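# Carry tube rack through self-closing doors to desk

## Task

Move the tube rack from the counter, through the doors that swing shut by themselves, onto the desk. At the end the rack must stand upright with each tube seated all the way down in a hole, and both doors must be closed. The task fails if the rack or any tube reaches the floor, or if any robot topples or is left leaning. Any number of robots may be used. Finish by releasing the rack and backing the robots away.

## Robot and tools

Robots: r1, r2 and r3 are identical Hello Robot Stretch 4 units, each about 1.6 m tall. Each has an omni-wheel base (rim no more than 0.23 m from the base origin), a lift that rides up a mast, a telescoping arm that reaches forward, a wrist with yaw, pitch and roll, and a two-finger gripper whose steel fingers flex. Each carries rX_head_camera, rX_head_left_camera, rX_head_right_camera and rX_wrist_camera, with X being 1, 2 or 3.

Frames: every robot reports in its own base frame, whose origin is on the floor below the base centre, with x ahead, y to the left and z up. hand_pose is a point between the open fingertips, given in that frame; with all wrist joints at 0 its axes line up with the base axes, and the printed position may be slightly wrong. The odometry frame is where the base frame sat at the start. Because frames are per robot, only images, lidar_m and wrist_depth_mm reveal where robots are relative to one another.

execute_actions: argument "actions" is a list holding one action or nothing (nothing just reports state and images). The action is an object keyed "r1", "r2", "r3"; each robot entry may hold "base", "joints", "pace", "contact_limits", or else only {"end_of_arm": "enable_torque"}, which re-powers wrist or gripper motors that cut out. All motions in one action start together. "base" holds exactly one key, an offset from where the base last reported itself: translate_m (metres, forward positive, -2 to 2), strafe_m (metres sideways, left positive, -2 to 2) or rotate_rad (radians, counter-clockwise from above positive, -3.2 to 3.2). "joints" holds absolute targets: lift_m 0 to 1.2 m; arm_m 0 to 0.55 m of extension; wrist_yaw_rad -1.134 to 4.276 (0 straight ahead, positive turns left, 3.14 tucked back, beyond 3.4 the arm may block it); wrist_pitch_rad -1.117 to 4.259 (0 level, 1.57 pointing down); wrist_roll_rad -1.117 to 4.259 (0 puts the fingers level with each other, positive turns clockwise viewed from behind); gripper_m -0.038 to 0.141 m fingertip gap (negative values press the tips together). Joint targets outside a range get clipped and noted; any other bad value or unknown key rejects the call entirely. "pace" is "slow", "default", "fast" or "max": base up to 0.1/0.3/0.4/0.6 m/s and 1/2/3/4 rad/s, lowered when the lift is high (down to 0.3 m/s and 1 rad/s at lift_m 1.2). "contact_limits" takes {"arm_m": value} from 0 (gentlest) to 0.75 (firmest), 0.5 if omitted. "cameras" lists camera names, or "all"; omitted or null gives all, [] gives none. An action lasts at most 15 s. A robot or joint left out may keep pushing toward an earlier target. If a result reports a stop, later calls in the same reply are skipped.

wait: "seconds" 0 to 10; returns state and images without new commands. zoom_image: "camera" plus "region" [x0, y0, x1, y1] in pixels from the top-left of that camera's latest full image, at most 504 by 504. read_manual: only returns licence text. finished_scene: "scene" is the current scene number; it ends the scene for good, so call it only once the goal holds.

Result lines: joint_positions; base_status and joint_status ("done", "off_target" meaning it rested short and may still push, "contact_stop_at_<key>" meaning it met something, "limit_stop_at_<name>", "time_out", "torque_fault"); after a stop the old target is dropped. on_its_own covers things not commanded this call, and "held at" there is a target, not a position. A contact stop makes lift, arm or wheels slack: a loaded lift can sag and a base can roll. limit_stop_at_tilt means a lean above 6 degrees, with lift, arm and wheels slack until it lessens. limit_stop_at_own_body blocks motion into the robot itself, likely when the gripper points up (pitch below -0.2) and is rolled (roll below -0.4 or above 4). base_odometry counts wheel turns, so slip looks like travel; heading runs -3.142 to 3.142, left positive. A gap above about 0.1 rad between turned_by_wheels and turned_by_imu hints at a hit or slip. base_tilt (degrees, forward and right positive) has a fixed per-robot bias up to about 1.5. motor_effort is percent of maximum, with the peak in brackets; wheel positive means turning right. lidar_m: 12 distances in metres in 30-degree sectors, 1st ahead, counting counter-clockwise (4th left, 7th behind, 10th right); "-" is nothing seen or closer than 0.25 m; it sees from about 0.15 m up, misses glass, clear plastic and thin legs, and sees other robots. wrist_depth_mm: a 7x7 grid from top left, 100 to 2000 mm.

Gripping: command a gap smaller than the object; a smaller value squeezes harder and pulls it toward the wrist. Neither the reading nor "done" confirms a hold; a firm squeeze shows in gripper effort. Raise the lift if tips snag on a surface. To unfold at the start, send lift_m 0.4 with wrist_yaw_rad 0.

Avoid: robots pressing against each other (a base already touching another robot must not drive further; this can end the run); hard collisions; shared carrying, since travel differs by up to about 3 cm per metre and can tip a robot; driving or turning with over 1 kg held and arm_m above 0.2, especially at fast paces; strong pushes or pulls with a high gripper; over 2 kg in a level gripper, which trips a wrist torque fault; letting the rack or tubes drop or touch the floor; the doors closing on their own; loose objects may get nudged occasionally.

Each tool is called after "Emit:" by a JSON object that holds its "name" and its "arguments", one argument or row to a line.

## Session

Emit:
{"name": "execute_actions", "arguments": {
  "actions": [],
  "cameras": ["r1_head_camera", "r1_head_left_camera", "r1_wrist_camera", "r2_head_camera", "r2_head_left_camera", "r2_wrist_camera", "r3_head_camera", "r3_head_left_camera", "r3_wrist_camera"]
}}

Scene clock: 0.00 s.
r1.base_odometry: x=+0.000 y=+0.000 heading=+0.000 (m, m, rad; r1's odometry frame)
r1.turned_by_wheels: +0.000 (rad since the last result)
r1.turned_by_imu: +0.000 (rad since the last result)
r1.base_tilt: forward=+0.3 right=-0.3 (deg)
r1.lidar_m: 1.27 2.75 2.01 1.77 1.82 1.37 1.24 1.27 1.46 1.33 1.35 1.71
r1.base_status: not commanded
r1.joint_positions: lift_m=+0.197 arm_m=-0.002 wrist_yaw_rad=+3.188 wrist_pitch_rad=+0.000 wrist_roll_rad=-0.002 gripper_m=+0.057
r1.joint_status: not commanded
r1.motor_effort: lift_m=+18 arm_m=+0 wrist_yaw_rad=+2 wrist_pitch_rad=-6 wrist_roll_rad=-1 gripper_m=-3 wheel_0=+0 wheel_1=+1 wheel_2=-1 (%)
r1.hand_pose: x=-0.1238 y=+0.0740 z=+0.3753 quat_wxyz=(-0.023, +0.000, -0.001, +1.000) (m; r1's base frame)
r1.wrist_depth_mm: - - 132 1397 1397 1397 1397 / - - 132 1366 1397 1430 1430 / - 113 134 1397 1397 1430 1464 / 139 137 273 1397 1430 1464 1464 / 213 1366 1366 1397 1430 1499 1499 / 213 1160 991 1118 200 1229 1229 / 212 798 878 - 904 842 891
r2.base_odometry: x=+0.000 y=+0.000 heading=+0.000 (m, m, rad; r2's odometry frame)
r2.turned_by_wheels: +0.000 (rad since the last result)
r2.turned_by_imu: +0.000 (rad since the last result)
r2.base_tilt: forward=+0.0 right=-0.3 (deg)
r2.lidar_m: 1.56 1.17 1.04 1.04 1.23 2.35 2.54 2.36 2.06 2.09 1.78 1.55
r2.base_status: not commanded
r2.joint_positions: lift_m=+0.261 arm_m=+0.003 wrist_yaw_rad=+3.179 wrist_pitch_rad=-0.002 wrist_roll_rad=-0.003 gripper_m=+0.057
r2.joint_status: not commanded
r2.motor_effort: lift_m=+19 arm_m=+0 wrist_yaw_rad=-2 wrist_pitch_rad=-4 wrist_roll_rad=-1 gripper_m=-2 wheel_0=+0 wheel_1=+0 wheel_2=+0 (%)
r2.hand_pose: x=-0.1181 y=+0.0765 z=+0.4401 quat_wxyz=(-0.019, +0.001, -0.001, +1.000) (m; r2's base frame)
r2.wrist_depth_mm: - - 138 - - - - / - - 137 - - - - / - 107 137 - - - - / - 139 151 - - - - / 197 - - - - - - / 202 1499 198 1499 198 1499 1499 / 206 960 1025 - 1098 931 1025
r3.base_odometry: x=+0.000 y=+0.000 heading=+0.000 (m, m, rad; r3's odometry frame)
r3.turned_by_wheels: +0.000 (rad since the last result)
r3.turned_by_imu: +0.000 (rad since the last result)
r3.base_tilt: forward=-0.7 right=+0.0 (deg)
r3.lidar_m: 1.25 2.16 1.40 1.25 1.31 1.61 1.18 1.25 1.58 1.83 1.94 2.39
r3.base_status: not commanded
r3.joint_positions: lift_m=+0.137 arm_m=-0.002 wrist_yaw_rad=+3.101 wrist_pitch_rad=+0.015 wrist_roll_rad=+0.002 gripper_m=+0.057
r3.joint_status: not commanded
r3.motor_effort: lift_m=+20 arm_m=+0 wrist_yaw_rad=+2 wrist_pitch_rad=-6 wrist_roll_rad=-1 gripper_m=-4 wheel_0=+0 wheel_1=+0 wheel_2=+0 (%)
r3.hand_pose: x=-0.1157 y=+0.0990 z=+0.3106 quat_wxyz=(+0.020, -0.008, +0.001, +1.000) (m; r3's base frame)
r3.wrist_depth_mm: - 141 1397 - - 1983 1430 / - 121 175 - - 1983 1397 / - 123 170 - - 1921 1430 / 116 142 243 - - 1921 1430 / 1708 - - - - 1863 1397 / 1078 1182 198 1205 194 1182 1182 / 768 788 798 112 798 759 831
pictures: r1_head_camera, r1_head_left_camera, r1_wrist_camera, r2_head_camera, r2_head_left_camera, r2_wrist_camera, r3_head_camera, r3_head_left_camera, r3_wrist_camera
Images, in order (width x height): r1_head_camera 420x560, r1_head_left_camera 420x672, r1_wrist_camera 616x392, r2_head_camera 420x560, r2_head_left_camera 420x672, r2_wrist_camera 616x392, r3_head_camera 420x560, r3_head_left_camera 420x672, r3_wrist_camera 616x392.

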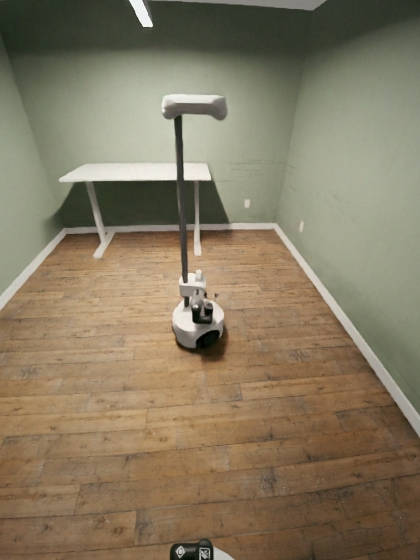

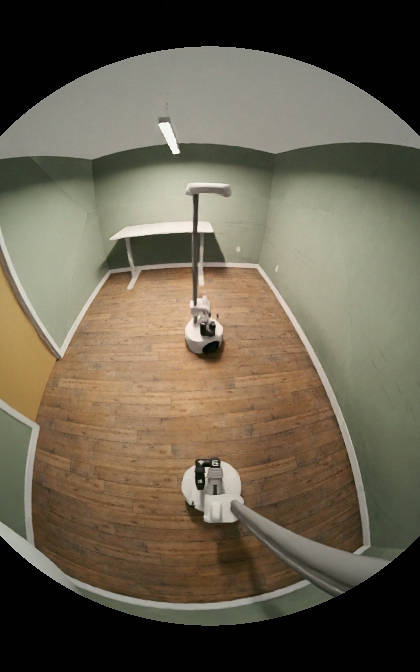

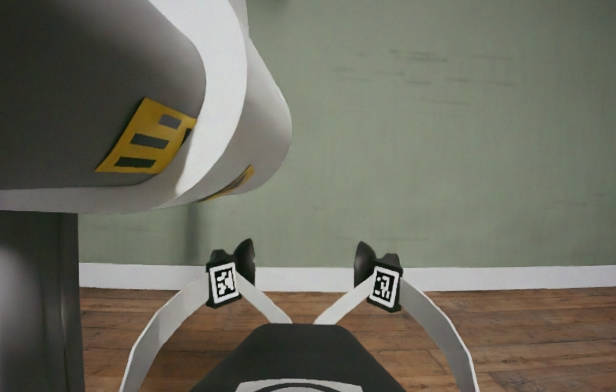

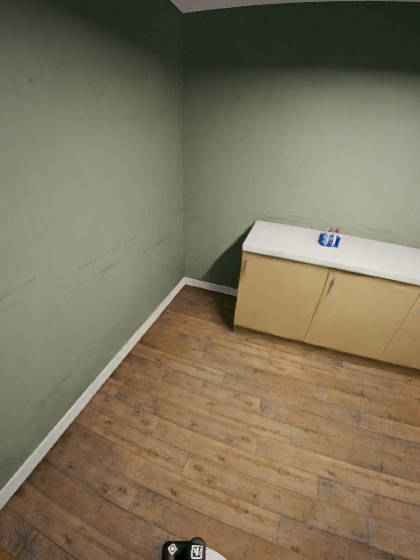

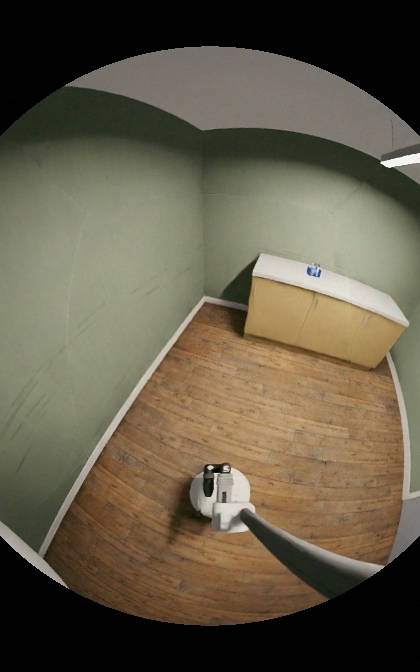

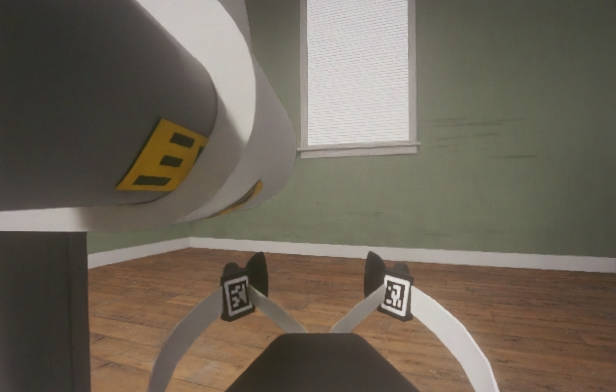

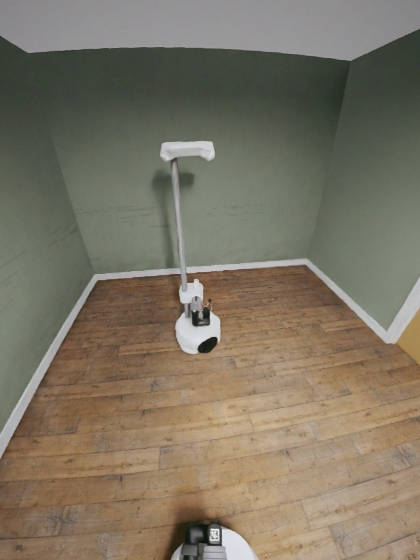

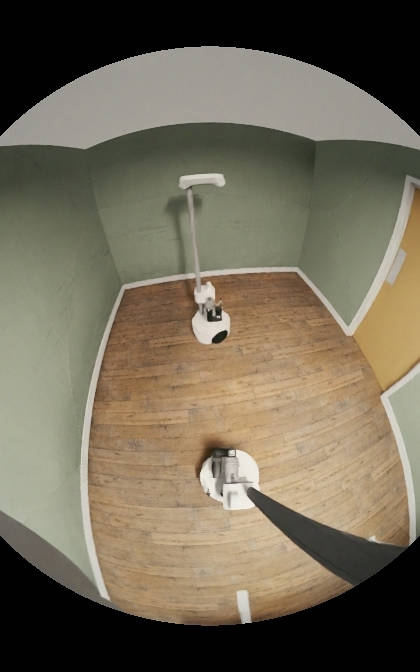

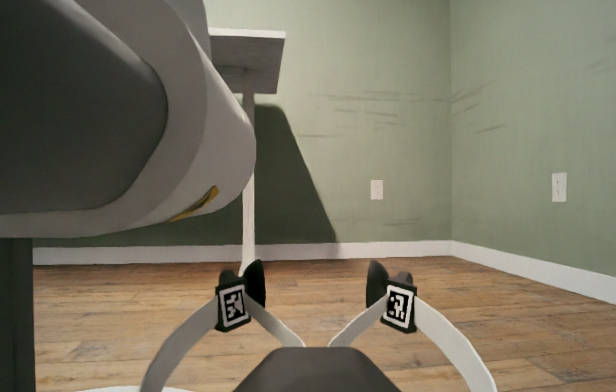

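Emit:
{"name": "execute_actions", "arguments": {
  "actions": [
    {"r2": {"base": {"rotate_rad": -0.3}, "joints": {"lift_m": 0.85, "wrist_yaw_rad": 0, "gripper_m": 0.141}, "pace": "fast"}, "r3": {"base": {"rotate_rad": -1.48}, "pace": "fast"}, "r1": {"base": {"rotate_rad": 1.67}, "pace": "fast"}}
  ],
  "cameras": ["r2_head_camera", "r2_head_right_camera", "r2_wrist_camera", "r3_head_camera", "r1_head_camera"]
}}

Scene clock: 10.40 s.
r1.base_odometry: x=+0.000 y=+0.000 heading=+1.669 (m, m, rad; r1's odometry frame)
r1.turned_by_wheels: +1.669 (rad since the last result)
r1.turned_by_imu: +1.676 (rad since the last result)
r1.base_tilt: forward=+0.4 right=-0.3 (deg)
r1.lidar_m: 1.77 1.84 1.31 1.24 1.28 1.42 1.33 1.39 1.84 1.28 2.61 1.94
r1.base_status: done
r1.joint_positions: lift_m=+0.197 arm_m=-0.002 wrist_yaw_rad=+3.188 wrist_pitch_rad=+0.000 wrist_roll_rad=-0.002 gripper_m=+0.057
r1.joint_status: not commanded
r1.motor_effort: lift_m=+18(18) arm_m=+0(0) wrist_yaw_rad=+1(1) wrist_pitch_rad=-7(6) wrist_roll_rad=+0(0) gripper_m=-4(2) wheel_0=-3(11) wheel_1=-2(8) wheel_2=-2(10) (%)
r1.hand_pose: x=-0.1238 y=+0.0740 z=+0.3753 quat_wxyz=(-0.023, +0.000, -0.001, +1.000) (m; r1's base frame)
r1.wrist_depth_mm: - - 131 1430 1430 1464 1430 / - - 132 1464 1464 1464 1397 / - 113 134 1464 1464 1464 1430 / 139 136 274 1537 1499 1464 1464 / 213 1499 1537 1464 1499 1464 1499 / 214 1160 1008 1138 200 1255 1205 / 213 809 866 - 904 842 878
r2.base_odometry: x=+0.000 y=+0.000 heading=-0.300 (m, m, rad; r2's odometry frame)
r2.turned_by_wheels: -0.300 (rad since the last result)
r2.turned_by_imu: -0.297 (rad since the last result)
r2.base_tilt: forward=+0.0 right=-0.2 (deg)
r2.lidar_m: 1.56 1.47 1.07 1.03 1.11 1.52 2.54 2.65 2.17 2.07 2.16 1.62
r2.base_status: done
r2.joint_positions: lift_m=+0.850 arm_m=+0.003 wrist_yaw_rad=+0.000 wrist_pitch_rad=-0.002 wrist_roll_rad=-0.003 gripper_m=+0.141
r2.joint_status: all done
r2.motor_effort: lift_m=+21(24) arm_m=-1(0) wrist_yaw_rad=-2(8) wrist_pitch_rad=-6(5) wrist_roll_rad=+0(1) gripper_m=+1(0) wheel_0=+0(8) wheel_1=-1(6) wheel_2=+0(7) (%)
r2.hand_pose: x=+0.4620 y=-0.0873 z=+1.0285 quat_wxyz=(+1.000, -0.001, -0.001, +0.000) (m; r2's base frame)
r2.wrist_depth_mm: 1464 - 1983 1921 1863 1863 1863 / 1430 - - 1921 - - 1921 / 1464 - - 1921 1863 1808 1863 / 1464 - - 1921 1921 - 1983 / 1430 1921 - 1366 1366 1336 1336 / 1430 1863 1366 1366 1336 1336 1336 / 1499 1921 - - 1336 1366 1336
r3.base_odometry: x=+0.000 y=+0.000 heading=-1.480 (m, m, rad; r3's odometry frame)
r3.turned_by_wheels: -1.480 (rad since the last result)
r3.turned_by_imu: -1.488 (rad since the last result)
r3.base_tilt: forward=-0.7 right=+0.0 (deg)
r3.lidar_m: 1.83 1.99 2.47 1.26 1.93 1.35 1.26 1.32 1.79 1.20 1.23 1.69
r3.base_status: done
r3.joint_positions: lift_m=+0.137 arm_m=-0.002 wrist_yaw_rad=+3.101 wrist_pitch_rad=+0.015 wrist_roll_rad=+0.002 gripper_m=+0.057
r3.joint_status: not commanded
r3.motor_effort: lift_m=+20(20) arm_m=+0(0) wrist_yaw_rad=+1(0) wrist_pitch_rad=-5(7) wrist_roll_rad=-1(2) gripper_m=-1(6) wheel_0=-1(6) wheel_1=-1(9) wheel_2=-1(8) (%)
r3.hand_pose: x=-0.1157 y=+0.0990 z=+0.3106 quat_wxyz=(+0.020, -0.008, +0.001, +1.000) (m; r3's base frame)
r3.wrist_depth_mm: - 141 1366 1430 1397 1397 1499 / - 121 175 1397 1464 1430 1464 / - 122 169 1397 1430 1430 1464 / 116 141 244 1430 1430 1464 1499 / 1308 1336 1366 1397 1430 1464 1464 / 1078 1205 198 1229 194 1205 1160 / 768 788 798 112 798 750 820
pictures: r1_head_camera, r2_head_camera, r2_head_right_camera, r2_wrist_camera, r3_head_camera
Images, in order (width x height): r1_head_camera 420x560, r2_head_camera 420x560, r2_head_right_camera 420x672, r2_wrist_camera 616x392, r3_head_camera 420x560.

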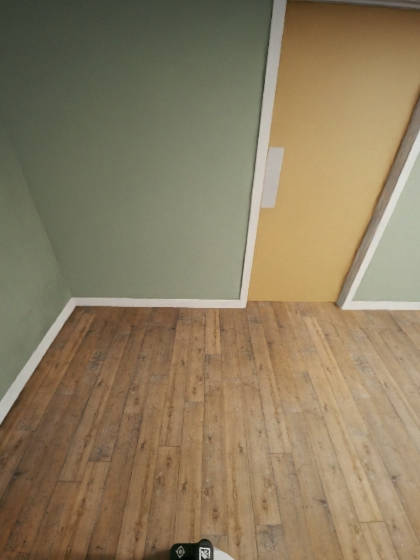

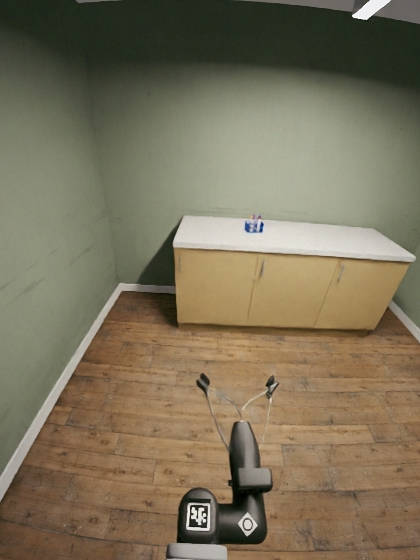

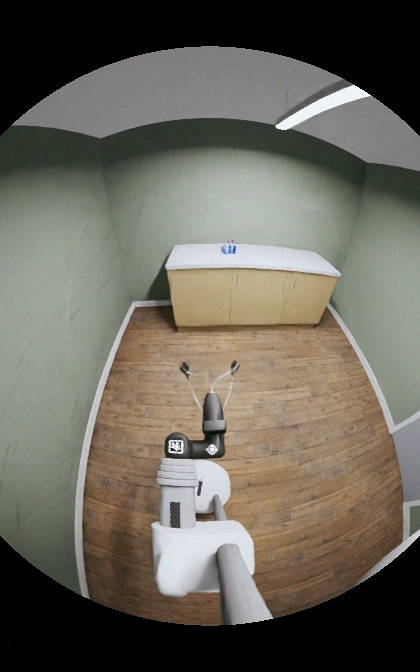

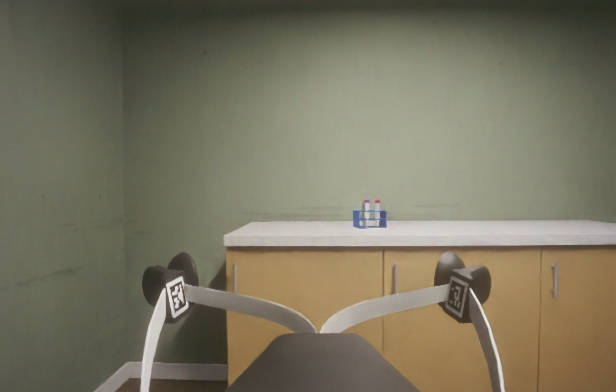

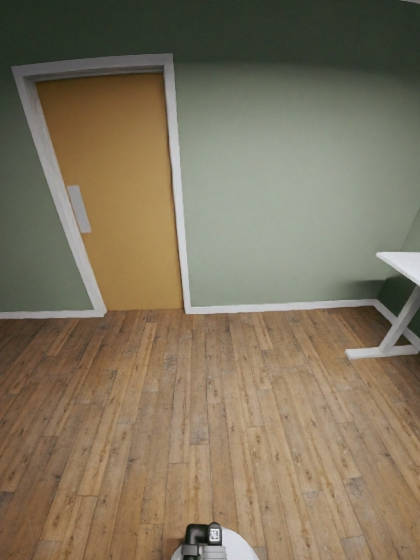

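Emit:
{"name": "execute_actions", "arguments": {
  "actions": [
    {"r2": {"base": {"translate_m": 0.8}, "pace": "fast"}, "r3": {"base": {"translate_m": 0.6}, "pace": "fast"}, "r1": {"base": {"translate_m": 1.2}, "pace": "max"}}
  ],
  "cameras": []
}}

Emit:
{"name": "execute_actions", "arguments": {
  "actions": [
    {"r2": {"base": {"strafe_m": -0.23}, "pace": "fast"}, "r3": {"base": {"strafe_m": 0.75}, "pace": "fast"}, "r1": {"base": {"strafe_m": -0.68}, "pace": "fast"}}
  ],
  "cameras": ["r2_head_camera", "r2_wrist_camera", "r3_head_camera", "r1_head_left_camera"]
}}

Scene clock: 21.37 s.
r1.base_odometry: x=-0.119 y=+1.194 heading=+1.669 (m, m, rad; r1's odometry frame)
r1.turned_by_wheels: +0.000 (rad since the last result)
r1.turned_by_imu: -0.008 (rad since the last result)
r1.base_tilt: forward=+0.4 right=-0.4 (deg)
r1.lidar_m: 0.58 0.60 0.80 1.28 1.33 1.77 2.54 2.63 1.39 1.52 1.00 0.61
r1.base_status: done
r1.joint_positions: lift_m=+0.197 arm_m=-0.002 wrist_yaw_rad=+3.188 wrist_pitch_rad=+0.000 wrist_roll_rad=-0.002 gripper_m=+0.057
r1.joint_status: not commanded
r1.motor_effort: lift_m=+17(18) arm_m=+0(0) wrist_yaw_rad=+1(1) wrist_pitch_rad=-6(7) wrist_roll_rad=+0(1) gripper_m=-3(4) wheel_0=-1(10) wheel_1=+0(12) wheel_2=+1(20) (%)
r1.hand_pose: x=-0.1238 y=+0.0740 z=+0.3753 quat_wxyz=(-0.023, +0.000, -0.001, +1.000) (m; r1's base frame)
r1.wrist_depth_mm: - - 132 - - - 1756 / - - 132 - - - 1756 / - 113 134 - - - 1708 / 139 137 273 - - - 1808 / 213 - - - - - 1708 / 213 1138 1008 1138 200 1205 1255 / 213 788 878 - 891 842 878
r2.base_odometry: x=+0.764 y=-0.236 heading=-0.300 (m, m, rad; r2's odometry frame)
r2.turned_by_wheels: +0.000 (rad since the last result)
r2.turned_by_imu: +0.001 (rad since the last result)
r2.base_tilt: forward=+0.0 right=-0.2 (deg)
r2.lidar_m: 0.75 0.79 1.09 1.02 1.07 1.47 3.39 2.94 2.15 2.09 1.09 0.80
r2.base_status: done
r2.joint_positions: lift_m=+0.850 arm_m=+0.003 wrist_yaw_rad=+0.000 wrist_pitch_rad=-0.002 wrist_roll_rad=-0.003 gripper_m=+0.141
r2.joint_status: not commanded
r2.motor_effort: lift_m=+21(21) arm_m=+0(0) wrist_yaw_rad=-2(2) wrist_pitch_rad=-4(5) wrist_roll_rad=-3(0) gripper_m=+3(2) wheel_0=-1(6) wheel_1=-1(6) wheel_2=+0(10) (%)
r2.hand_pose: x=+0.4620 y=-0.0874 z=+1.0285 quat_wxyz=(+1.000, -0.001, -0.001, +0.000) (m; r2's base frame)
r2.wrist_depth_mm: 1182 1160 1182 1205 1160 1118 1160 / 1205 1205 1205 1205 1138 1160 1118 / 1229 1182 1229 1160 1160 1138 1138 / 1205 1229 1182 1138 1182 1160 1160 / 1205 1229 991 991 809 946 946 / 1255 544 549 559 539 535 559 / 1205 569 564 - 559 554 554
r3.base_odometry: x=+0.054 y=-0.598 heading=-1.481 (m, m, rad; r3's odometry frame)
r3.turned_by_wheels: +0.000 (rad since the last result)
r3.turned_by_imu: +0.002 (rad since the last result)
r3.base_tilt: forward=-0.7 right=+0.0 (deg)
r3.lidar_m: 1.21 1.36 1.40 1.49 2.82 1.99 1.86 1.92 1.25 1.15 1.21 1.33
r3.base_status: done
r3.joint_positions: lift_m=+0.137 arm_m=-0.002 wrist_yaw_rad=+3.101 wrist_pitch_rad=+0.015 wrist_roll_rad=+0.002 gripper_m=+0.057
r3.joint_status: not commanded
r3.motor_effort: lift_m=+20(20) arm_m=-1(0) wrist_yaw_rad=+2(1) wrist_pitch_rad=-5(5) wrist_roll_rad=-1(2) gripper_m=-6(2) wheel_0=-2(8) wheel_1=-2(9) wheel_2=-1(10) (%)
r3.hand_pose: x=-0.1157 y=+0.0990 z=+0.3106 quat_wxyz=(+0.020, -0.008, +0.001, +1.000) (m; r3's base frame)
r3.wrist_depth_mm: - 141 1921 - - - - / - 121 176 - - - - / - 123 170 - - - - / 116 141 243 - - - - / 1708 1983 1921 - - - - / 1078 1205 198 1205 195 1205 1182 / 768 798 798 113 809 750 831
pictures: none
No camera images: the call's "cameras" was empty. Leave "cameras" out to get every camera's image.

Scene clock: 24.47 s.
r1.base_odometry: x=+0.558 y=+1.261 heading=+1.670 (m, m, rad; r1's odometry frame)
r1.turned_by_wheels: +0.000 (rad since the last result)
r1.turned_by_imu: +0.000 (rad since the last result)
r1.base_tilt: forward=+0.3 right=-0.2 (deg)
r1.lidar_m: 0.69 0.71 0.86 1.96 2.01 2.65 0.37 0.39 2.08 1.98 0.92 0.74
r1.base_status: done
r1.joint_positions: lift_m=+0.197 arm_m=-0.002 wrist_yaw_rad=+3.188 wrist_pitch_rad=+0.000 wrist_roll_rad=-0.002 gripper_m=+0.057
r1.joint_status: not commanded
r1.motor_effort: lift_m=+18(18) arm_m=+0(0) wrist_yaw_rad=+2(2) wrist_pitch_rad=-7(7) wrist_roll_rad=-1(0) gripper_m=-2(4) wheel_0=-1(15) wheel_1=+2(14) wheel_2=+0(2) (%)
r1.hand_pose: x=-0.1238 y=+0.0740 z=+0.3753 quat_wxyz=(-0.023, +0.000, -0.001, +1.000) (m; r1's base frame)
r1.wrist_depth_mm: - - 131 - - - - / - - 132 - - - - / - 113 134 - - - - / 138 136 274 - - - - / 213 - 512 788 - - - / 214 991 521 603 200 1255 1205 / 212 741 517 - 904 820 891
r2.base_odometry: x=+0.696 y=-0.456 heading=-0.300 (m, m, rad; r2's odometry frame)
r2.turned_by_wheels: +0.000 (rad since the last result)
r2.turned_by_imu: +0.000 (rad since the last result)
r2.base_tilt: forward=+0.0 right=-0.2 (deg)
r2.lidar_m: 0.73 0.79 1.30 1.25 1.33 1.80 3.40 2.63 1.92 1.85 1.10 0.79
r2.base_status: done
r2.joint_positions: lift_m=+0.850 arm_m=+0.003 wrist_yaw_rad=+0.000 wrist_pitch_rad=-0.002 wrist_roll_rad=-0.003 gripper_m=+0.141
r2.joint_status: not commanded
r2.motor_effort: lift_m=+21(21) arm_m=+0(1) wrist_yaw_rad=-1(1) wrist_pitch_rad=-5(5) wrist_roll_rad=-1(1) gripper_m=+1(2) wheel_0=-2(9) wheel_1=+1(10) wheel_2=-1(0) (%)
r2.hand_pose: x=+0.4620 y=-0.0874 z=+1.0285 quat_wxyz=(+1.000, -0.001, -0.001, +0.000) (m; r2's base frame)
r2.wrist_depth_mm: 1255 1182 1182 1160 1118 1160 1138 / 1205 1205 1205 1182 1182 1160 1118 / 1182 1205 1182 1182 1160 1160 1138 / 1182 1205 1182 1182 1160 1138 1160 / 1205 1008 991 798 976 960 960 / 569 544 539 564 539 530 554 / 569 574 564 - 559 559 549
r3.base_odometry: x=+0.801 y=-0.530 heading=-1.481 (m, m, rad; r3's odometry frame)
r3.turned_by_wheels: +0.000 (rad since the last result)
r3.turned_by_imu: +0.003 (rad since the last result)
r3.base_tilt: forward=-0.6 right=+0.0 (deg)
r3.lidar_m: 0.36 0.39 1.69 1.99 2.07 2.02 1.93 1.97 2.03 1.93 1.82 1.33
r3.base_status: done
r3.joint_positions: lift_m=+0.137 arm_m=-0.002 wrist_yaw_rad=+3.101 wrist_pitch_rad=+0.015 wrist_roll_rad=+0.002 gripper_m=+0.057
r3.joint_status: not commanded
r3.motor_effort: lift_m=+20(20) arm_m=+0(1) wrist_yaw_rad=+1(2) wrist_pitch_rad=-6(6) wrist_roll_rad=-1(3) gripper_m=-1(2) wheel_0=+0(11) wheel_1=-2(10) wheel_2=-2(1) (%)
r3.hand_pose: x=-0.1157 y=+0.0990 z=+0.3106 quat_wxyz=(+0.020, -0.008, +0.001, +1.000) (m; r3's base frame)
r3.wrist_depth_mm: - 141 - - - - - / - 121 175 - - - - / - 122 169 - - - - / 116 141 244 - - - - / 1708 1983 - - - - - / 1078 1205 198 1205 194 1205 1182 / 768 798 798 112 809 741 820
pictures: r1_head_left_camera, r2_head_camera, r2_wrist_camera, r3_head_camera
Images, in order (width x height): r1_head_left_camera 420x672, r2_head_camera 420x560, r2_wrist_camera 616x392, r3_head_camera 420x560.

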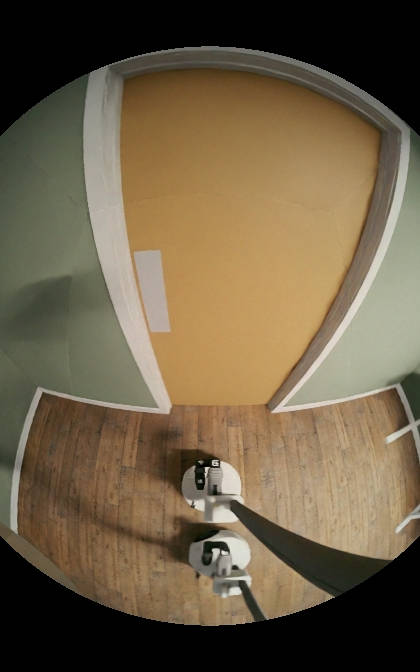

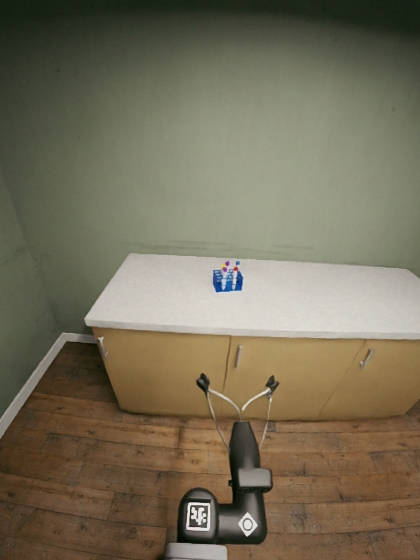

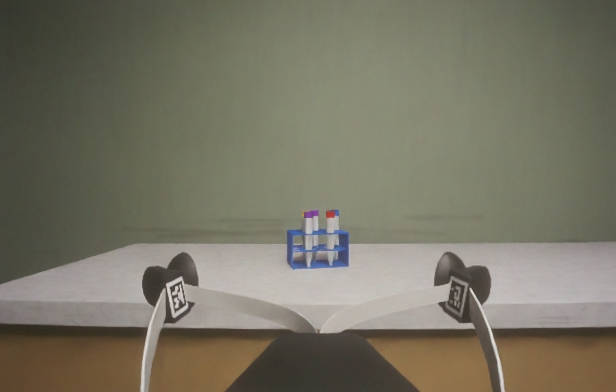

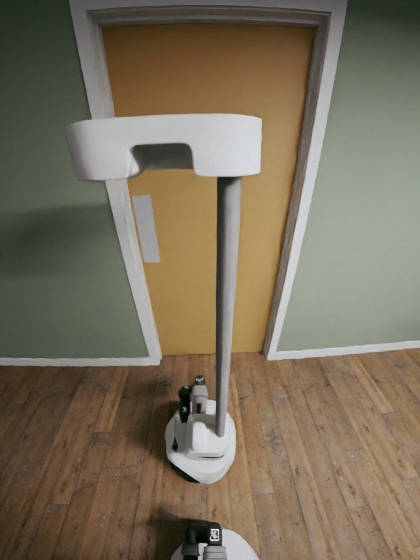

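Emit:
{"name": "zoom_image", "arguments": {
  "camera": "r2_head_camera",
  "region": [190, 250, 270, 310]
}}

Emit:
{"name": "zoom_image", "arguments": {
  "camera": "r2_wrist_camera",
  "region": [260, 195, 380, 285]
}}

Region (190, 250, 270, 310) of r2_head_camera's 420x560 image, scaled by 6.300, with more detail than that image has; it fills the top 378 rows of this view, and the rest is white.

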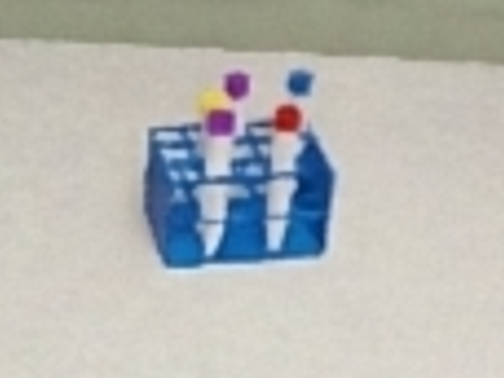

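Region (260, 195, 380, 285) of r2_wrist_camera's 616x392 image, scaled by 4.200; it fills the top 378 rows of this view, and the rest is white.

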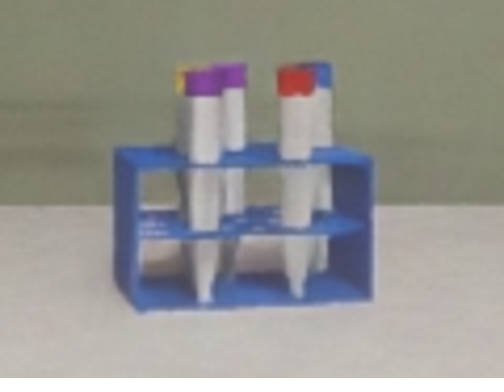

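Emit:
{"name": "execute_actions", "arguments": {
  "actions": [
    {"r2": {"base": {"rotate_rad": 0.23}, "joints": {"lift_m": 0.87, "wrist_pitch_rad": 0.2}, "pace": "fast"}, "r3": {"base": {"rotate_rad": 0.07}, "pace": "default"}, "r1": {"base": {"translate_m": 0.42}, "pace": "fast"}}
  ],
  "cameras": []
}}

Emit:
{"name": "execute_actions", "arguments": {
  "actions": [
    {"r2": {"base": {"strafe_m": -0.24}, "joints": {"arm_m": 0.3}, "pace": "default"}, "r1": {"base": {"translate_m": 0.25}, "pace": "slow"}}
  ],
  "cameras": ["r2_wrist_camera"]
}}

Scene clock: 42.00 s.
r1.base_odometry: x=+0.517 y=+1.679 heading=+1.670 (m, m, rad; r1's odometry frame)
r1.turned_by_wheels: +0.000 (rad since the last result)
r1.turned_by_imu: -0.004 (rad since the last result)
r1.base_tilt: forward=+0.2 right=-0.3 (deg)
r1.lidar_m: 0.27 0.27 0.39 0.69 2.06 2.73 0.79 0.93 2.07 0.95 0.41 0.29
r1.base_status: done
r1.joint_positions: lift_m=+0.197 arm_m=-0.002 wrist_yaw_rad=+3.188 wrist_pitch_rad=+0.000 wrist_roll_rad=-0.002 gripper_m=+0.057
r1.joint_status: not commanded
r1.motor_effort: lift_m=+18(18) arm_m=+0(0) wrist_yaw_rad=+0(1) wrist_pitch_rad=-8(6) wrist_roll_rad=+2(0) gripper_m=-1(3) wheel_0=+2(6) wheel_1=+1(8) wheel_2=+2(11) (%)
r1.hand_pose: x=-0.1238 y=+0.0740 z=+0.3753 quat_wxyz=(-0.023, +0.000, -0.001, +1.000) (m; r1's base frame)
r1.wrist_depth_mm: - - 131 - - - - / - - 132 - - - - / - 113 134 - - - - / 139 136 273 - - - - / 214 1983 1576 1060 - - - / 212 1160 931 946 200 1255 1229 / 213 798 891 - 904 842 891
r2.base_odometry: x=+0.696 y=-0.456 heading=-0.070 (m, m, rad; r2's odometry frame)
r2.turned_by_wheels: +0.230 (rad since the last result)
r2.turned_by_imu: +0.230 (rad since the last result)
r2.base_tilt: forward=+0.0 right=-0.2 (deg)
r2.lidar_m: 0.76 0.87 1.25 1.24 1.46 2.48 3.35 2.19 1.87 1.85 0.89 0.75
r2.base_status: done
r2.joint_positions: lift_m=+0.870 arm_m=+0.003 wrist_yaw_rad=+0.000 wrist_pitch_rad=+0.202 wrist_roll_rad=-0.003 gripper_m=+0.141
r2.joint_status: all done
r2.motor_effort: lift_m=+21(19) arm_m=-1(1) wrist_yaw_rad=-1(1) wrist_pitch_rad=-4(6) wrist_roll_rad=-1(1) gripper_m=+0(1) wheel_0=-2(7) wheel_1=+2(6) wheel_2=+0(6) (%)
r2.hand_pose: x=+0.4561 y=-0.0874 z=+0.9902 quat_wxyz=(+0.995, -0.001, +0.101, +0.000) (m; r2's base frame)
r2.wrist_depth_mm: 1308 1255 1182 1118 1060 991 917 / 1336 1308 1229 1138 1098 1025 976 / 1366 1397 1308 1205 1138 1078 991 / 1336 1366 820 798 732 750 809 / 1336 676 615 574 539 500 480 / 1366 715 640 603 564 521 504 / 1366 1464 691 - 591 544 521
r3.base_odometry: x=+0.801 y=-0.530 heading=-1.411 (m, m, rad; r3's odometry frame)
r3.turned_by_wheels: +0.070 (rad since the last result)
r3.turned_by_imu: +0.071 (rad since the last result)
r3.base_tilt: forward=-0.8 right=+0.0 (deg)
r3.lidar_m: 0.78 1.25 1.76 2.00 2.11 2.00 1.90 2.01 1.99 1.93 1.65 1.30
r3.base_status: done
r3.joint_positions: lift_m=+0.137 arm_m=-0.002 wrist_yaw_rad=+3.101 wrist_pitch_rad=+0.015 wrist_roll_rad=+0.002 gripper_m=+0.057
r3.joint_status: not commanded
r3.motor_effort: lift_m=+19(20) arm_m=+0(0) wrist_yaw_rad=+2(2) wrist_pitch_rad=-5(6) wrist_roll_rad=+0(3) gripper_m=-2(4) wheel_0=+0(5) wheel_1=-2(5) wheel_2=-1(5) (%)
r3.hand_pose: x=-0.1157 y=+0.0990 z=+0.3106 quat_wxyz=(+0.020, -0.008, +0.001, +1.000) (m; r3's base frame)
r3.wrist_depth_mm: - 141 - - - - - / - 121 175 - - - - / - 122 170 - - - - / 116 141 244 - - - - / 1708 - - - - - - / 1078 1205 199 1182 194 1182 1182 / 768 809 809 112 809 750 809
pictures: none
No camera images: the call's "cameras" was empty. Leave "cameras" out to get every camera's image.

Scene clock: 45.80 s.
r1.base_odometry: x=+0.492 y=+1.927 heading=+1.670 (m, m, rad; r1's odometry frame)
r1.turned_by_wheels: +0.000 (rad since the last result)
r1.turned_by_imu: -0.002 (rad since the last result)
r1.base_tilt: forward=+0.3 right=-0.3 (deg)
r1.lidar_m: - 0.25 0.40 0.35 2.10 2.75 1.03 3.26 2.09 0.41 0.25 -
r1.base_status: done
r1.joint_positions: lift_m=+0.197 arm_m=-0.002 wrist_yaw_rad=+3.188 wrist_pitch_rad=+0.000 wrist_roll_rad=-0.002 gripper_m=+0.057
r1.joint_status: not commanded
r1.motor_effort: lift_m=+17(17) arm_m=+0(0) wrist_yaw_rad=+0(1) wrist_pitch_rad=-4(6) wrist_roll_rad=+1(0) gripper_m=-3(2) wheel_0=+7(17) wheel_1=+9(14) wheel_2=-16(18) (%)
r1.hand_pose: x=-0.1238 y=+0.0740 z=+0.3754 quat_wxyz=(-0.023, +0.000, -0.001, +1.000) (m; r1's base frame)
r1.wrist_depth_mm: - - 131 - - - - / - - 132 - - - - / - 113 134 - - - - / 139 136 274 - - - - / 213 - 1430 1255 - - - / 213 1160 991 1118 200 1229 1229 / 211 788 866 - 904 831 891
r2.base_odometry: x=+0.679 y=-0.696 heading=-0.070 (m, m, rad; r2's odometry frame)
r2.turned_by_wheels: +0.000 (rad since the last result)
r2.turned_by_imu: +0.001 (rad since the last result)
r2.base_tilt: forward=+0.0 right=-0.2 (deg)
r2.lidar_m: 0.70 0.81 1.49 1.49 1.71 2.94 3.41 1.92 1.63 1.64 0.86 0.69
r2.base_status: done
r2.joint_positions: lift_m=+0.870 arm_m=+0.299 wrist_yaw_rad=+0.000 wrist_pitch_rad=+0.202 wrist_roll_rad=-0.003 gripper_m=+0.141
r2.joint_status: all done
r2.motor_effort: lift_m=+21(21) arm_m=+5(5) wrist_yaw_rad=-1(2) wrist_pitch_rad=-4(4) wrist_roll_rad=-1(1) gripper_m=+0(2) wheel_0=+0(8) wheel_1=+2(8) wheel_2=+0(0) (%)
r2.hand_pose: x=+0.7526 y=-0.0874 z=+0.9902 quat_wxyz=(+0.995, -0.001, +0.101, +0.000) (m; r2's base frame)
r2.wrist_depth_mm: 976 904 831 788 741 699 661 / 1025 946 866 809 768 723 683 / 1042 960 904 842 788 741 699 / 1078 809 788 484 809 732 707 / 480 477 477 459 466 466 466 / 334 320 303 338 301 298 327 / 271 260 260 - 271 247 256
r3.base_odometry: x=+0.801 y=-0.530 heading=-1.411 (m, m, rad; r3's odometry frame)
r3.turned_by_wheels: +0.000 (rad since the last result)
r3.turned_by_imu: +0.000 (rad since the last result)
r3.base_tilt: forward=-0.7 right=+0.0 (deg)
r3.lidar_m: 1.04 1.27 1.78 2.01 2.10 1.97 1.90 2.04 2.02 1.93 1.70 1.30
r3.base_status: not commanded
r3.joint_positions: lift_m=+0.137 arm_m=-0.002 wrist_yaw_rad=+3.101 wrist_pitch_rad=+0.015 wrist_roll_rad=+0.002 gripper_m=+0.057
r3.joint_status: not commanded
r3.motor_effort: lift_m=+20(20) arm_m=+0(0) wrist_yaw_rad=+0(2) wrist_pitch_rad=-5(5) wrist_roll_rad=-2(1) gripper_m=-3(2) wheel_0=-1(0) wheel_1=-2(2) wheel_2=-1(1) (%)
r3.hand_pose: x=-0.1157 y=+0.0990 z=+0.3106 quat_wxyz=(+0.020, -0.008, +0.001, +1.000) (m; r3's base frame)
r3.wrist_depth_mm: - 141 - - - - - / - 121 175 - - - - / - 122 170 - - - - / 116 142 244 - - - - / 1708 - - - - - - / 1078 1205 199 1205 193 1205 1182 / 768 798 809 112 788 741 809
pictures: r2_wrist_camera
Images, in order (width x height): r2_wrist_camera 616x392.

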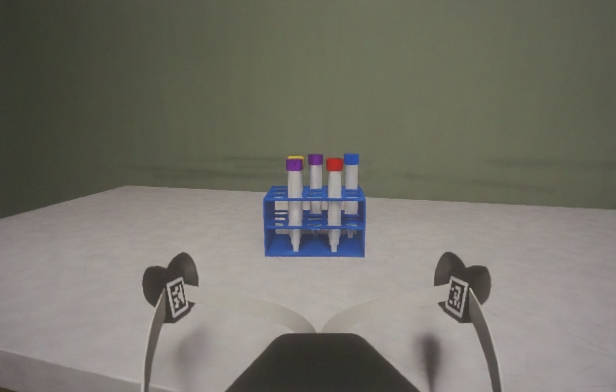

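Emit:
{"name": "execute_actions", "arguments": {
  "actions": [
    {"r2": {"base": {"translate_m": 0.17}, "joints": {"lift_m": 0.841}, "pace": "default"}, "r1": {"base": {"translate_m": 0.3}, "pace": "slow"}, "r3": {"base": {"translate_m": 0.5}, "pace": "default"}}
  ],
  "cameras": ["r2_wrist_camera"]
}}

Scene clock: 53.97 s.
r1.base_odometry: x=+0.462 y=+2.225 heading=+1.670 (m, m, rad; r1's odometry frame)
r1.turned_by_wheels: +0.000 (rad since the last result)
r1.turned_by_imu: -0.006 (rad since the last result)
r1.base_tilt: forward=+0.2 right=-0.5 (deg)
r1.lidar_m: 0.25 0.44 1.01 0.96 0.43 3.32 0.84 3.56 0.41 0.25 - -
r1.base_status: done
r1.joint_positions: lift_m=+0.197 arm_m=-0.002 wrist_yaw_rad=+3.188 wrist_pitch_rad=+0.000 wrist_roll_rad=-0.002 gripper_m=+0.057
r1.joint_status: not commanded
r1.motor_effort: lift_m=+17(17) arm_m=+0(0) wrist_yaw_rad=+1(0) wrist_pitch_rad=-6(5) wrist_roll_rad=-1(1) gripper_m=-3(4) wheel_0=+10(11) wheel_1=+0(10) wheel_2=-13(22) (%)
r1.hand_pose: x=-0.1238 y=+0.0740 z=+0.3754 quat_wxyz=(-0.023, +0.000, -0.001, +1.000) (m; r1's base frame)
r1.wrist_depth_mm: - - 131 - - - - / - - 132 - - - - / - 113 134 - - - - / 139 137 273 1182 - - - / 213 - 1576 1060 - - 1983 / 213 1138 991 976 200 1229 741 / 212 788 866 - 917 842 609
r2.base_odometry: x=+0.849 y=-0.707 heading=-0.070 (m, m, rad; r2's odometry frame)
r2.turned_by_wheels: +0.000 (rad since the last result)
r2.turned_by_imu: +0.002 (rad since the last result)
r2.base_tilt: forward=+0.0 right=-0.2 (deg)
r2.lidar_m: 0.53 0.62 1.47 1.46 1.66 2.86 3.57 1.93 1.67 1.17 0.64 0.54
r2.base_status: done
r2.joint_positions: lift_m=+0.841 arm_m=+0.299 wrist_yaw_rad=+0.000 wrist_pitch_rad=+0.202 wrist_roll_rad=-0.003 gripper_m=+0.141
r2.joint_status: all done
r2.motor_effort: lift_m=+17(19) arm_m=+5(6) wrist_yaw_rad=-1(1) wrist_pitch_rad=-4(4) wrist_roll_rad=+0(1) gripper_m=+3(1) wheel_0=+2(7) wheel_1=+1(6) wheel_2=+1(9) (%)
r2.hand_pose: x=+0.7526 y=-0.0874 z=+0.9615 quat_wxyz=(+0.995, -0.001, +0.101, +0.000) (m; r2's base frame)
r2.wrist_depth_mm: 759 715 654 621 585 554 525 / 788 732 691 647 603 569 544 / 831 778 715 654 634 580 559 / 750 683 676 291 580 603 569 / 402 399 364 338 340 389 392 / 283 266 255 283 253 250 276 / 218 217 219 - 229 207 218
r3.base_odometry: x=+0.881 y=-1.024 heading=-1.411 (m, m, rad; r3's odometry frame)
r3.turned_by_wheels: +0.000 (rad since the last result)
r3.turned_by_imu: +0.002 (rad since the last result)
r3.base_tilt: forward=-0.7 right=+0.0 (deg)
r3.lidar_m: 0.82 0.79 1.04 1.99 2.10 2.51 2.42 2.56 2.02 1.93 0.97 0.87
r3.base_status: done
r3.joint_positions: lift_m=+0.137 arm_m=-0.002 wrist_yaw_rad=+3.101 wrist_pitch_rad=+0.015 wrist_roll_rad=+0.002 gripper_m=+0.057
r3.joint_status: not commanded
r3.motor_effort: lift_m=+20(20) arm_m=+0(0) wrist_yaw_rad=+3(0) wrist_pitch_rad=-6(5) wrist_roll_rad=-3(2) gripper_m=-3(5) wheel_0=+1(5) wheel_1=+0(6) wheel_2=+1(10) (%)
r3.hand_pose: x=-0.1157 y=+0.0990 z=+0.3106 quat_wxyz=(+0.020, -0.008, +0.001, +1.000) (m; r3's base frame)
r3.wrist_depth_mm: - 141 - - - - - / - 121 175 - - - - / - 123 170 - - - - / 116 141 244 - - - - / 1708 - - - - - - / 1078 1182 198 1229 193 1205 1182 / 759 809 809 112 809 750 820
pictures: r2_wrist_camera
Images, in order (width x height): r2_wrist_camera 616x392.

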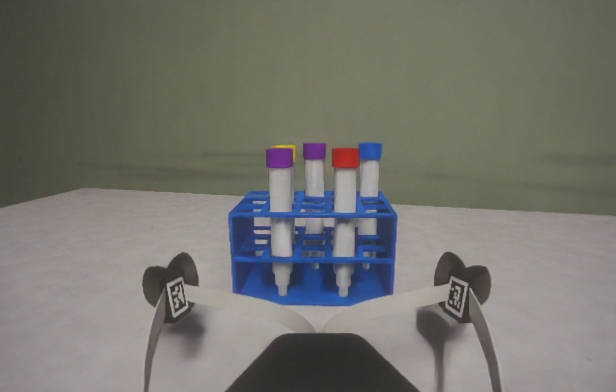

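Emit:
{"name": "execute_actions", "arguments": {
  "actions": [
    {"r2": {"joints": {"arm_m": 0.376}, "pace": "slow", "contact_limits": {"arm_m": 0.1}}, "r1": {"base": {"translate_m": 0.3}, "pace": "default"}, "r3": {"base": {"translate_m": 0.3}, "pace": "default"}}
  ],
  "cameras": ["r2_wrist_camera", "r1_head_camera", "r1_head_right_camera"]
}}

Scene clock: 59.47 s.
r1.base_odometry: x=+0.432 y=+2.524 heading=+1.670 (m, m, rad; r1's odometry frame)
r1.turned_by_wheels: +0.000 (rad since the last result)
r1.turned_by_imu: -0.004 (rad since the last result)
r1.base_tilt: forward=+0.3 right=-0.3 (deg)
r1.lidar_m: 0.34 1.47 1.03 0.97 0.78 0.64 0.81 0.71 0.28 0.25 - 0.25
r1.base_status: done
r1.joint_positions: lift_m=+0.197 arm_m=-0.002 wrist_yaw_rad=+3.188 wrist_pitch_rad=+0.000 wrist_roll_rad=-0.002 gripper_m=+0.057
r1.joint_status: not commanded
r1.motor_effort: lift_m=+17(17) arm_m=+0(0) wrist_yaw_rad=+1(0) wrist_pitch_rad=-5(6) wrist_roll_rad=+1(1) gripper_m=-3(3) wheel_0=+7(15) wheel_1=+1(2) wheel_2=-6(22) (%)
r1.hand_pose: x=-0.1238 y=+0.0740 z=+0.3754 quat_wxyz=(-0.023, +0.000, -0.001, +1.000) (m; r1's base frame)
r1.wrist_depth_mm: - - 131 - - 661 603 / - - 132 - - 676 609 / - 113 134 - - 668 609 / 138 137 273 1205 - 661 615 / 214 1983 1618 1042 - 661 627 / 213 1138 976 960 200 668 621 / 212 788 878 - 904 621 634
r2.base_odometry: x=+0.849 y=-0.707 heading=-0.070 (m, m, rad; r2's odometry frame)
r2.turned_by_wheels: +0.000 (rad since the last result)
r2.turned_by_imu: +0.001 (rad since the last result)
r2.base_tilt: forward=+0.0 right=-0.3 (deg)
r2.lidar_m: 0.52 0.63 1.44 1.44 1.69 2.85 3.57 1.96 1.65 1.18 0.64 0.53
r2.base_status: not commanded
r2.joint_positions: lift_m=+0.841 arm_m=+0.375 wrist_yaw_rad=+0.000 wrist_pitch_rad=+0.202 wrist_roll_rad=-0.003 gripper_m=+0.141
r2.joint_status: all done
r2.motor_effort: lift_m=+17(16) arm_m=+6(4) wrist_yaw_rad=-2(1) wrist_pitch_rad=-5(5) wrist_roll_rad=-1(1) gripper_m=+5(0) wheel_0=+2(2) wheel_1=+0(0) wheel_2=+1(1) (%)
r2.contact_limits: arm_m 0.1
r2.hand_pose: x=+0.8285 y=-0.0874 z=+0.9615 quat_wxyz=(+0.995, -0.001, +0.101, +0.000) (m; r2's base frame)
r2.wrist_depth_mm: 676 634 591 559 521 496 473 / 707 654 615 574 535 512 480 / 741 668 634 591 549 521 496 / 750 691 634 249 521 539 517 / 399 402 236 213 224 392 389 / 282 267 212 208 211 250 277 / 217 219 216 - 223 207 220
r3.base_odometry: x=+0.929 y=-1.320 heading=-1.411 (m, m, rad; r3's odometry frame)
r3.turned_by_wheels: +0.000 (rad since the last result)
r3.turned_by_imu: +0.001 (rad since the last result)
r3.base_tilt: forward=-0.8 right=+0.0 (deg)
r3.lidar_m: 0.80 0.56 0.58 1.81 2.08 2.82 2.72 2.82 2.06 1.45 0.64 0.73
r3.base_status: done
r3.joint_positions: lift_m=+0.137 arm_m=-0.002 wrist_yaw_rad=+3.101 wrist_pitch_rad=+0.015 wrist_roll_rad=+0.002 gripper_m=+0.057
r3.joint_status: not commanded
r3.motor_effort: lift_m=+20(20) arm_m=+0(0) wrist_yaw_rad=+2(1) wrist_pitch_rad=-5(6) wrist_roll_rad=-1(4) gripper_m=-2(3) wheel_0=-1(6) wheel_1=+1(1) wheel_2=+2(8) (%)
r3.hand_pose: x=-0.1157 y=+0.0990 z=+0.3106 quat_wxyz=(+0.020, -0.008, +0.001, +1.000) (m; r3's base frame)
r3.wrist_depth_mm: - 141 - - - - - / - 121 175 - - - - / - 122 170 - - - - / 115 141 243 - - - - / 1708 - - - - - - / 1078 1205 198 1205 194 1229 1182 / 788 788 809 113 809 750 809
pictures: r1_head_camera, r1_head_right_camera, r2_wrist_camera
Images, in order (width x height): r1_head_camera 420x560, r1_head_right_camera 420x672, r2_wrist_camera 616x392.

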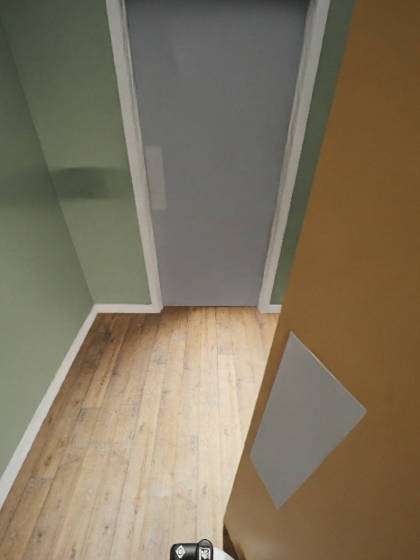

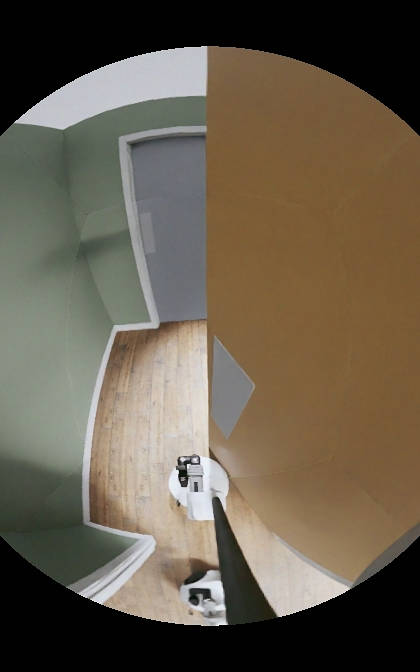

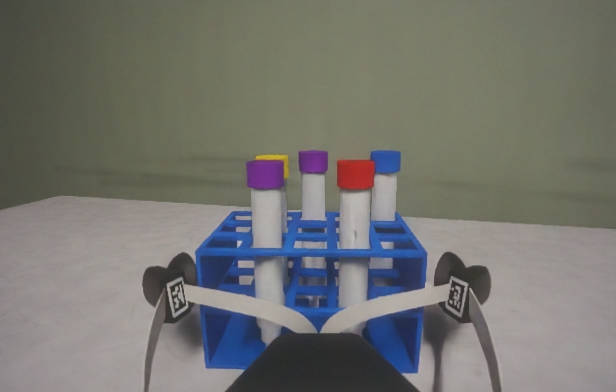

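Emit:
{"name": "execute_actions", "arguments": {
  "actions": [
    {"r2": {"joints": {"gripper_m": 0.065}}, "r1": {"base": {"translate_m": 0.22}, "pace": "default"}, "r3": {"base": {"translate_m": 0.45}, "pace": "default"}}
  ],
  "cameras": ["r2_wrist_camera", "r1_head_right_camera"]
}}

Scene clock: 75.83 s.
r1.base_odometry: x=+0.410 y=+2.742 heading=+1.670 (m, m, rad; r1's odometry frame)
r1.turned_by_wheels: +0.000 (rad since the last result)
r1.turned_by_imu: -0.003 (rad since the last result)
r1.base_tilt: forward=+0.3 right=-0.4 (deg)
r1.lidar_m: 1.55 1.48 1.05 0.99 1.01 0.79 0.60 0.50 0.25 0.25 1.16 1.47
r1.base_status: done
r1.joint_positions: lift_m=+0.197 arm_m=-0.002 wrist_yaw_rad=+3.188 wrist_pitch_rad=+0.000 wrist_roll_rad=-0.002 gripper_m=+0.057
r1.joint_status: not commanded
r1.motor_effort: lift_m=+17(17) arm_m=+0(0) wrist_yaw_rad=+1(0) wrist_pitch_rad=-6(6) wrist_roll_rad=-1(1) gripper_m=-2(3) wheel_0=+7(11) wheel_1=-1(3) wheel_2=-3(18) (%)
r1.hand_pose: x=-0.1238 y=+0.0740 z=+0.3754 quat_wxyz=(-0.023, +0.000, -0.001, +1.000) (m; r1's base frame)
r1.wrist_depth_mm: - - 132 - - 820 831 / - - 132 - - 820 831 / - 113 134 - - 831 831 / 139 136 274 960 - 831 831 / 214 - 1618 931 - 842 854 / 213 1098 741 723 200 854 854 / 212 788 866 - 891 842 831
r2.base_odometry: x=+0.849 y=-0.707 heading=-0.070 (m, m, rad; r2's odometry frame)
r2.turned_by_wheels: +0.000 (rad since the last result)
r2.turned_by_imu: +0.001 (rad since the last result)
r2.base_tilt: forward=+0.0 right=-0.2 (deg)
r2.lidar_m: 0.53 0.62 1.45 1.44 1.68 2.84 3.58 1.95 1.68 1.17 0.63 0.53
r2.base_status: not commanded
r2.joint_positions: lift_m=+0.841 arm_m=+0.375 wrist_yaw_rad=+0.000 wrist_pitch_rad=+0.203 wrist_roll_rad=-0.003 gripper_m=+0.065
r2.joint_status: all done
r2.motor_effort: lift_m=+17(16) arm_m=+5(6) wrist_yaw_rad=-1(1) wrist_pitch_rad=-8(7) wrist_roll_rad=-1(1) gripper_m=-19(19) wheel_0=+2(2) wheel_1=+0(1) wheel_2=+1(1) (%)
r2.hand_pose: x=+0.8285 y=-0.0874 z=+0.9612 quat_wxyz=(+0.995, -0.001, +0.101, +0.000) (m; r2's base frame)
r2.wrist_depth_mm: 683 640 580 549 517 492 473 / 715 661 615 574 544 500 480 / 741 699 634 585 549 525 496 / 699 683 591 233 231 539 512 / 399 399 222 201 184 389 387 / 281 180 187 210 189 178 276 / 216 208 208 - 193 213 212
r3.base_odometry: x=+1.000 y=-1.764 heading=-1.411 (m, m, rad; r3's odometry frame)
r3.turned_by_wheels: +0.000 (rad since the last result)
r3.turned_by_imu: +0.001 (rad since the last result)
r3.base_tilt: forward=-0.7 right=+0.0 (deg)
r3.lidar_m: 0.56 1.31 0.40 0.34 2.08 2.93 3.23 2.75 2.07 0.49 0.49 0.55
r3.base_status: done
r3.joint_positions: lift_m=+0.137 arm_m=-0.002 wrist_yaw_rad=+3.101 wrist_pitch_rad=+0.015 wrist_roll_rad=+0.002 gripper_m=+0.057
r3.joint_status: not commanded
r3.motor_effort: lift_m=+20(20) arm_m=+0(0) wrist_yaw_rad=+1(2) wrist_pitch_rad=-5(4) wrist_roll_rad=-2(2) gripper_m=-1(1) wheel_0=-1(6) wheel_1=-1(5) wheel_2=+0(9) (%)
r3.hand_pose: x=-0.1157 y=+0.0990 z=+0.3106 quat_wxyz=(+0.020, -0.008, +0.001, +1.000) (m; r3's base frame)
r3.wrist_depth_mm: - 141 - - - - - / - 121 175 - - - - / - 123 170 - - - - / 116 141 244 - - - - / 1708 - - - - - - / 1078 1182 198 1229 193 1205 1138 / 778 809 809 112 809 750 831
pictures: r1_head_right_camera, r2_wrist_camera
Images, in order (width x height): r1_head_right_camera 420x672, r2_wrist_camera 616x392.

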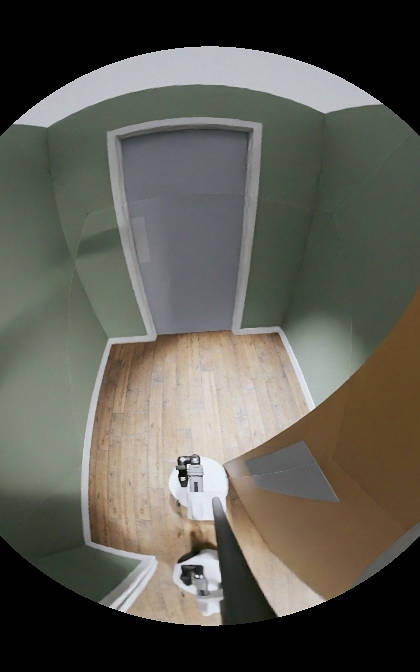

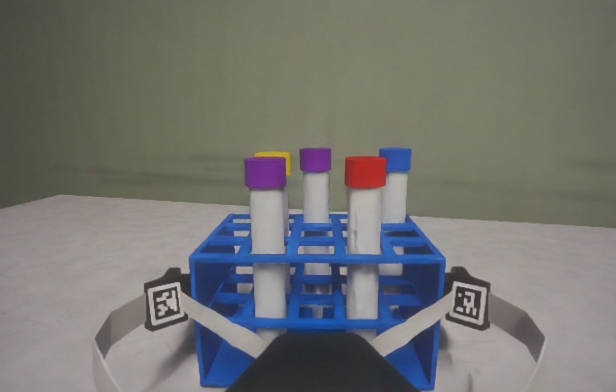

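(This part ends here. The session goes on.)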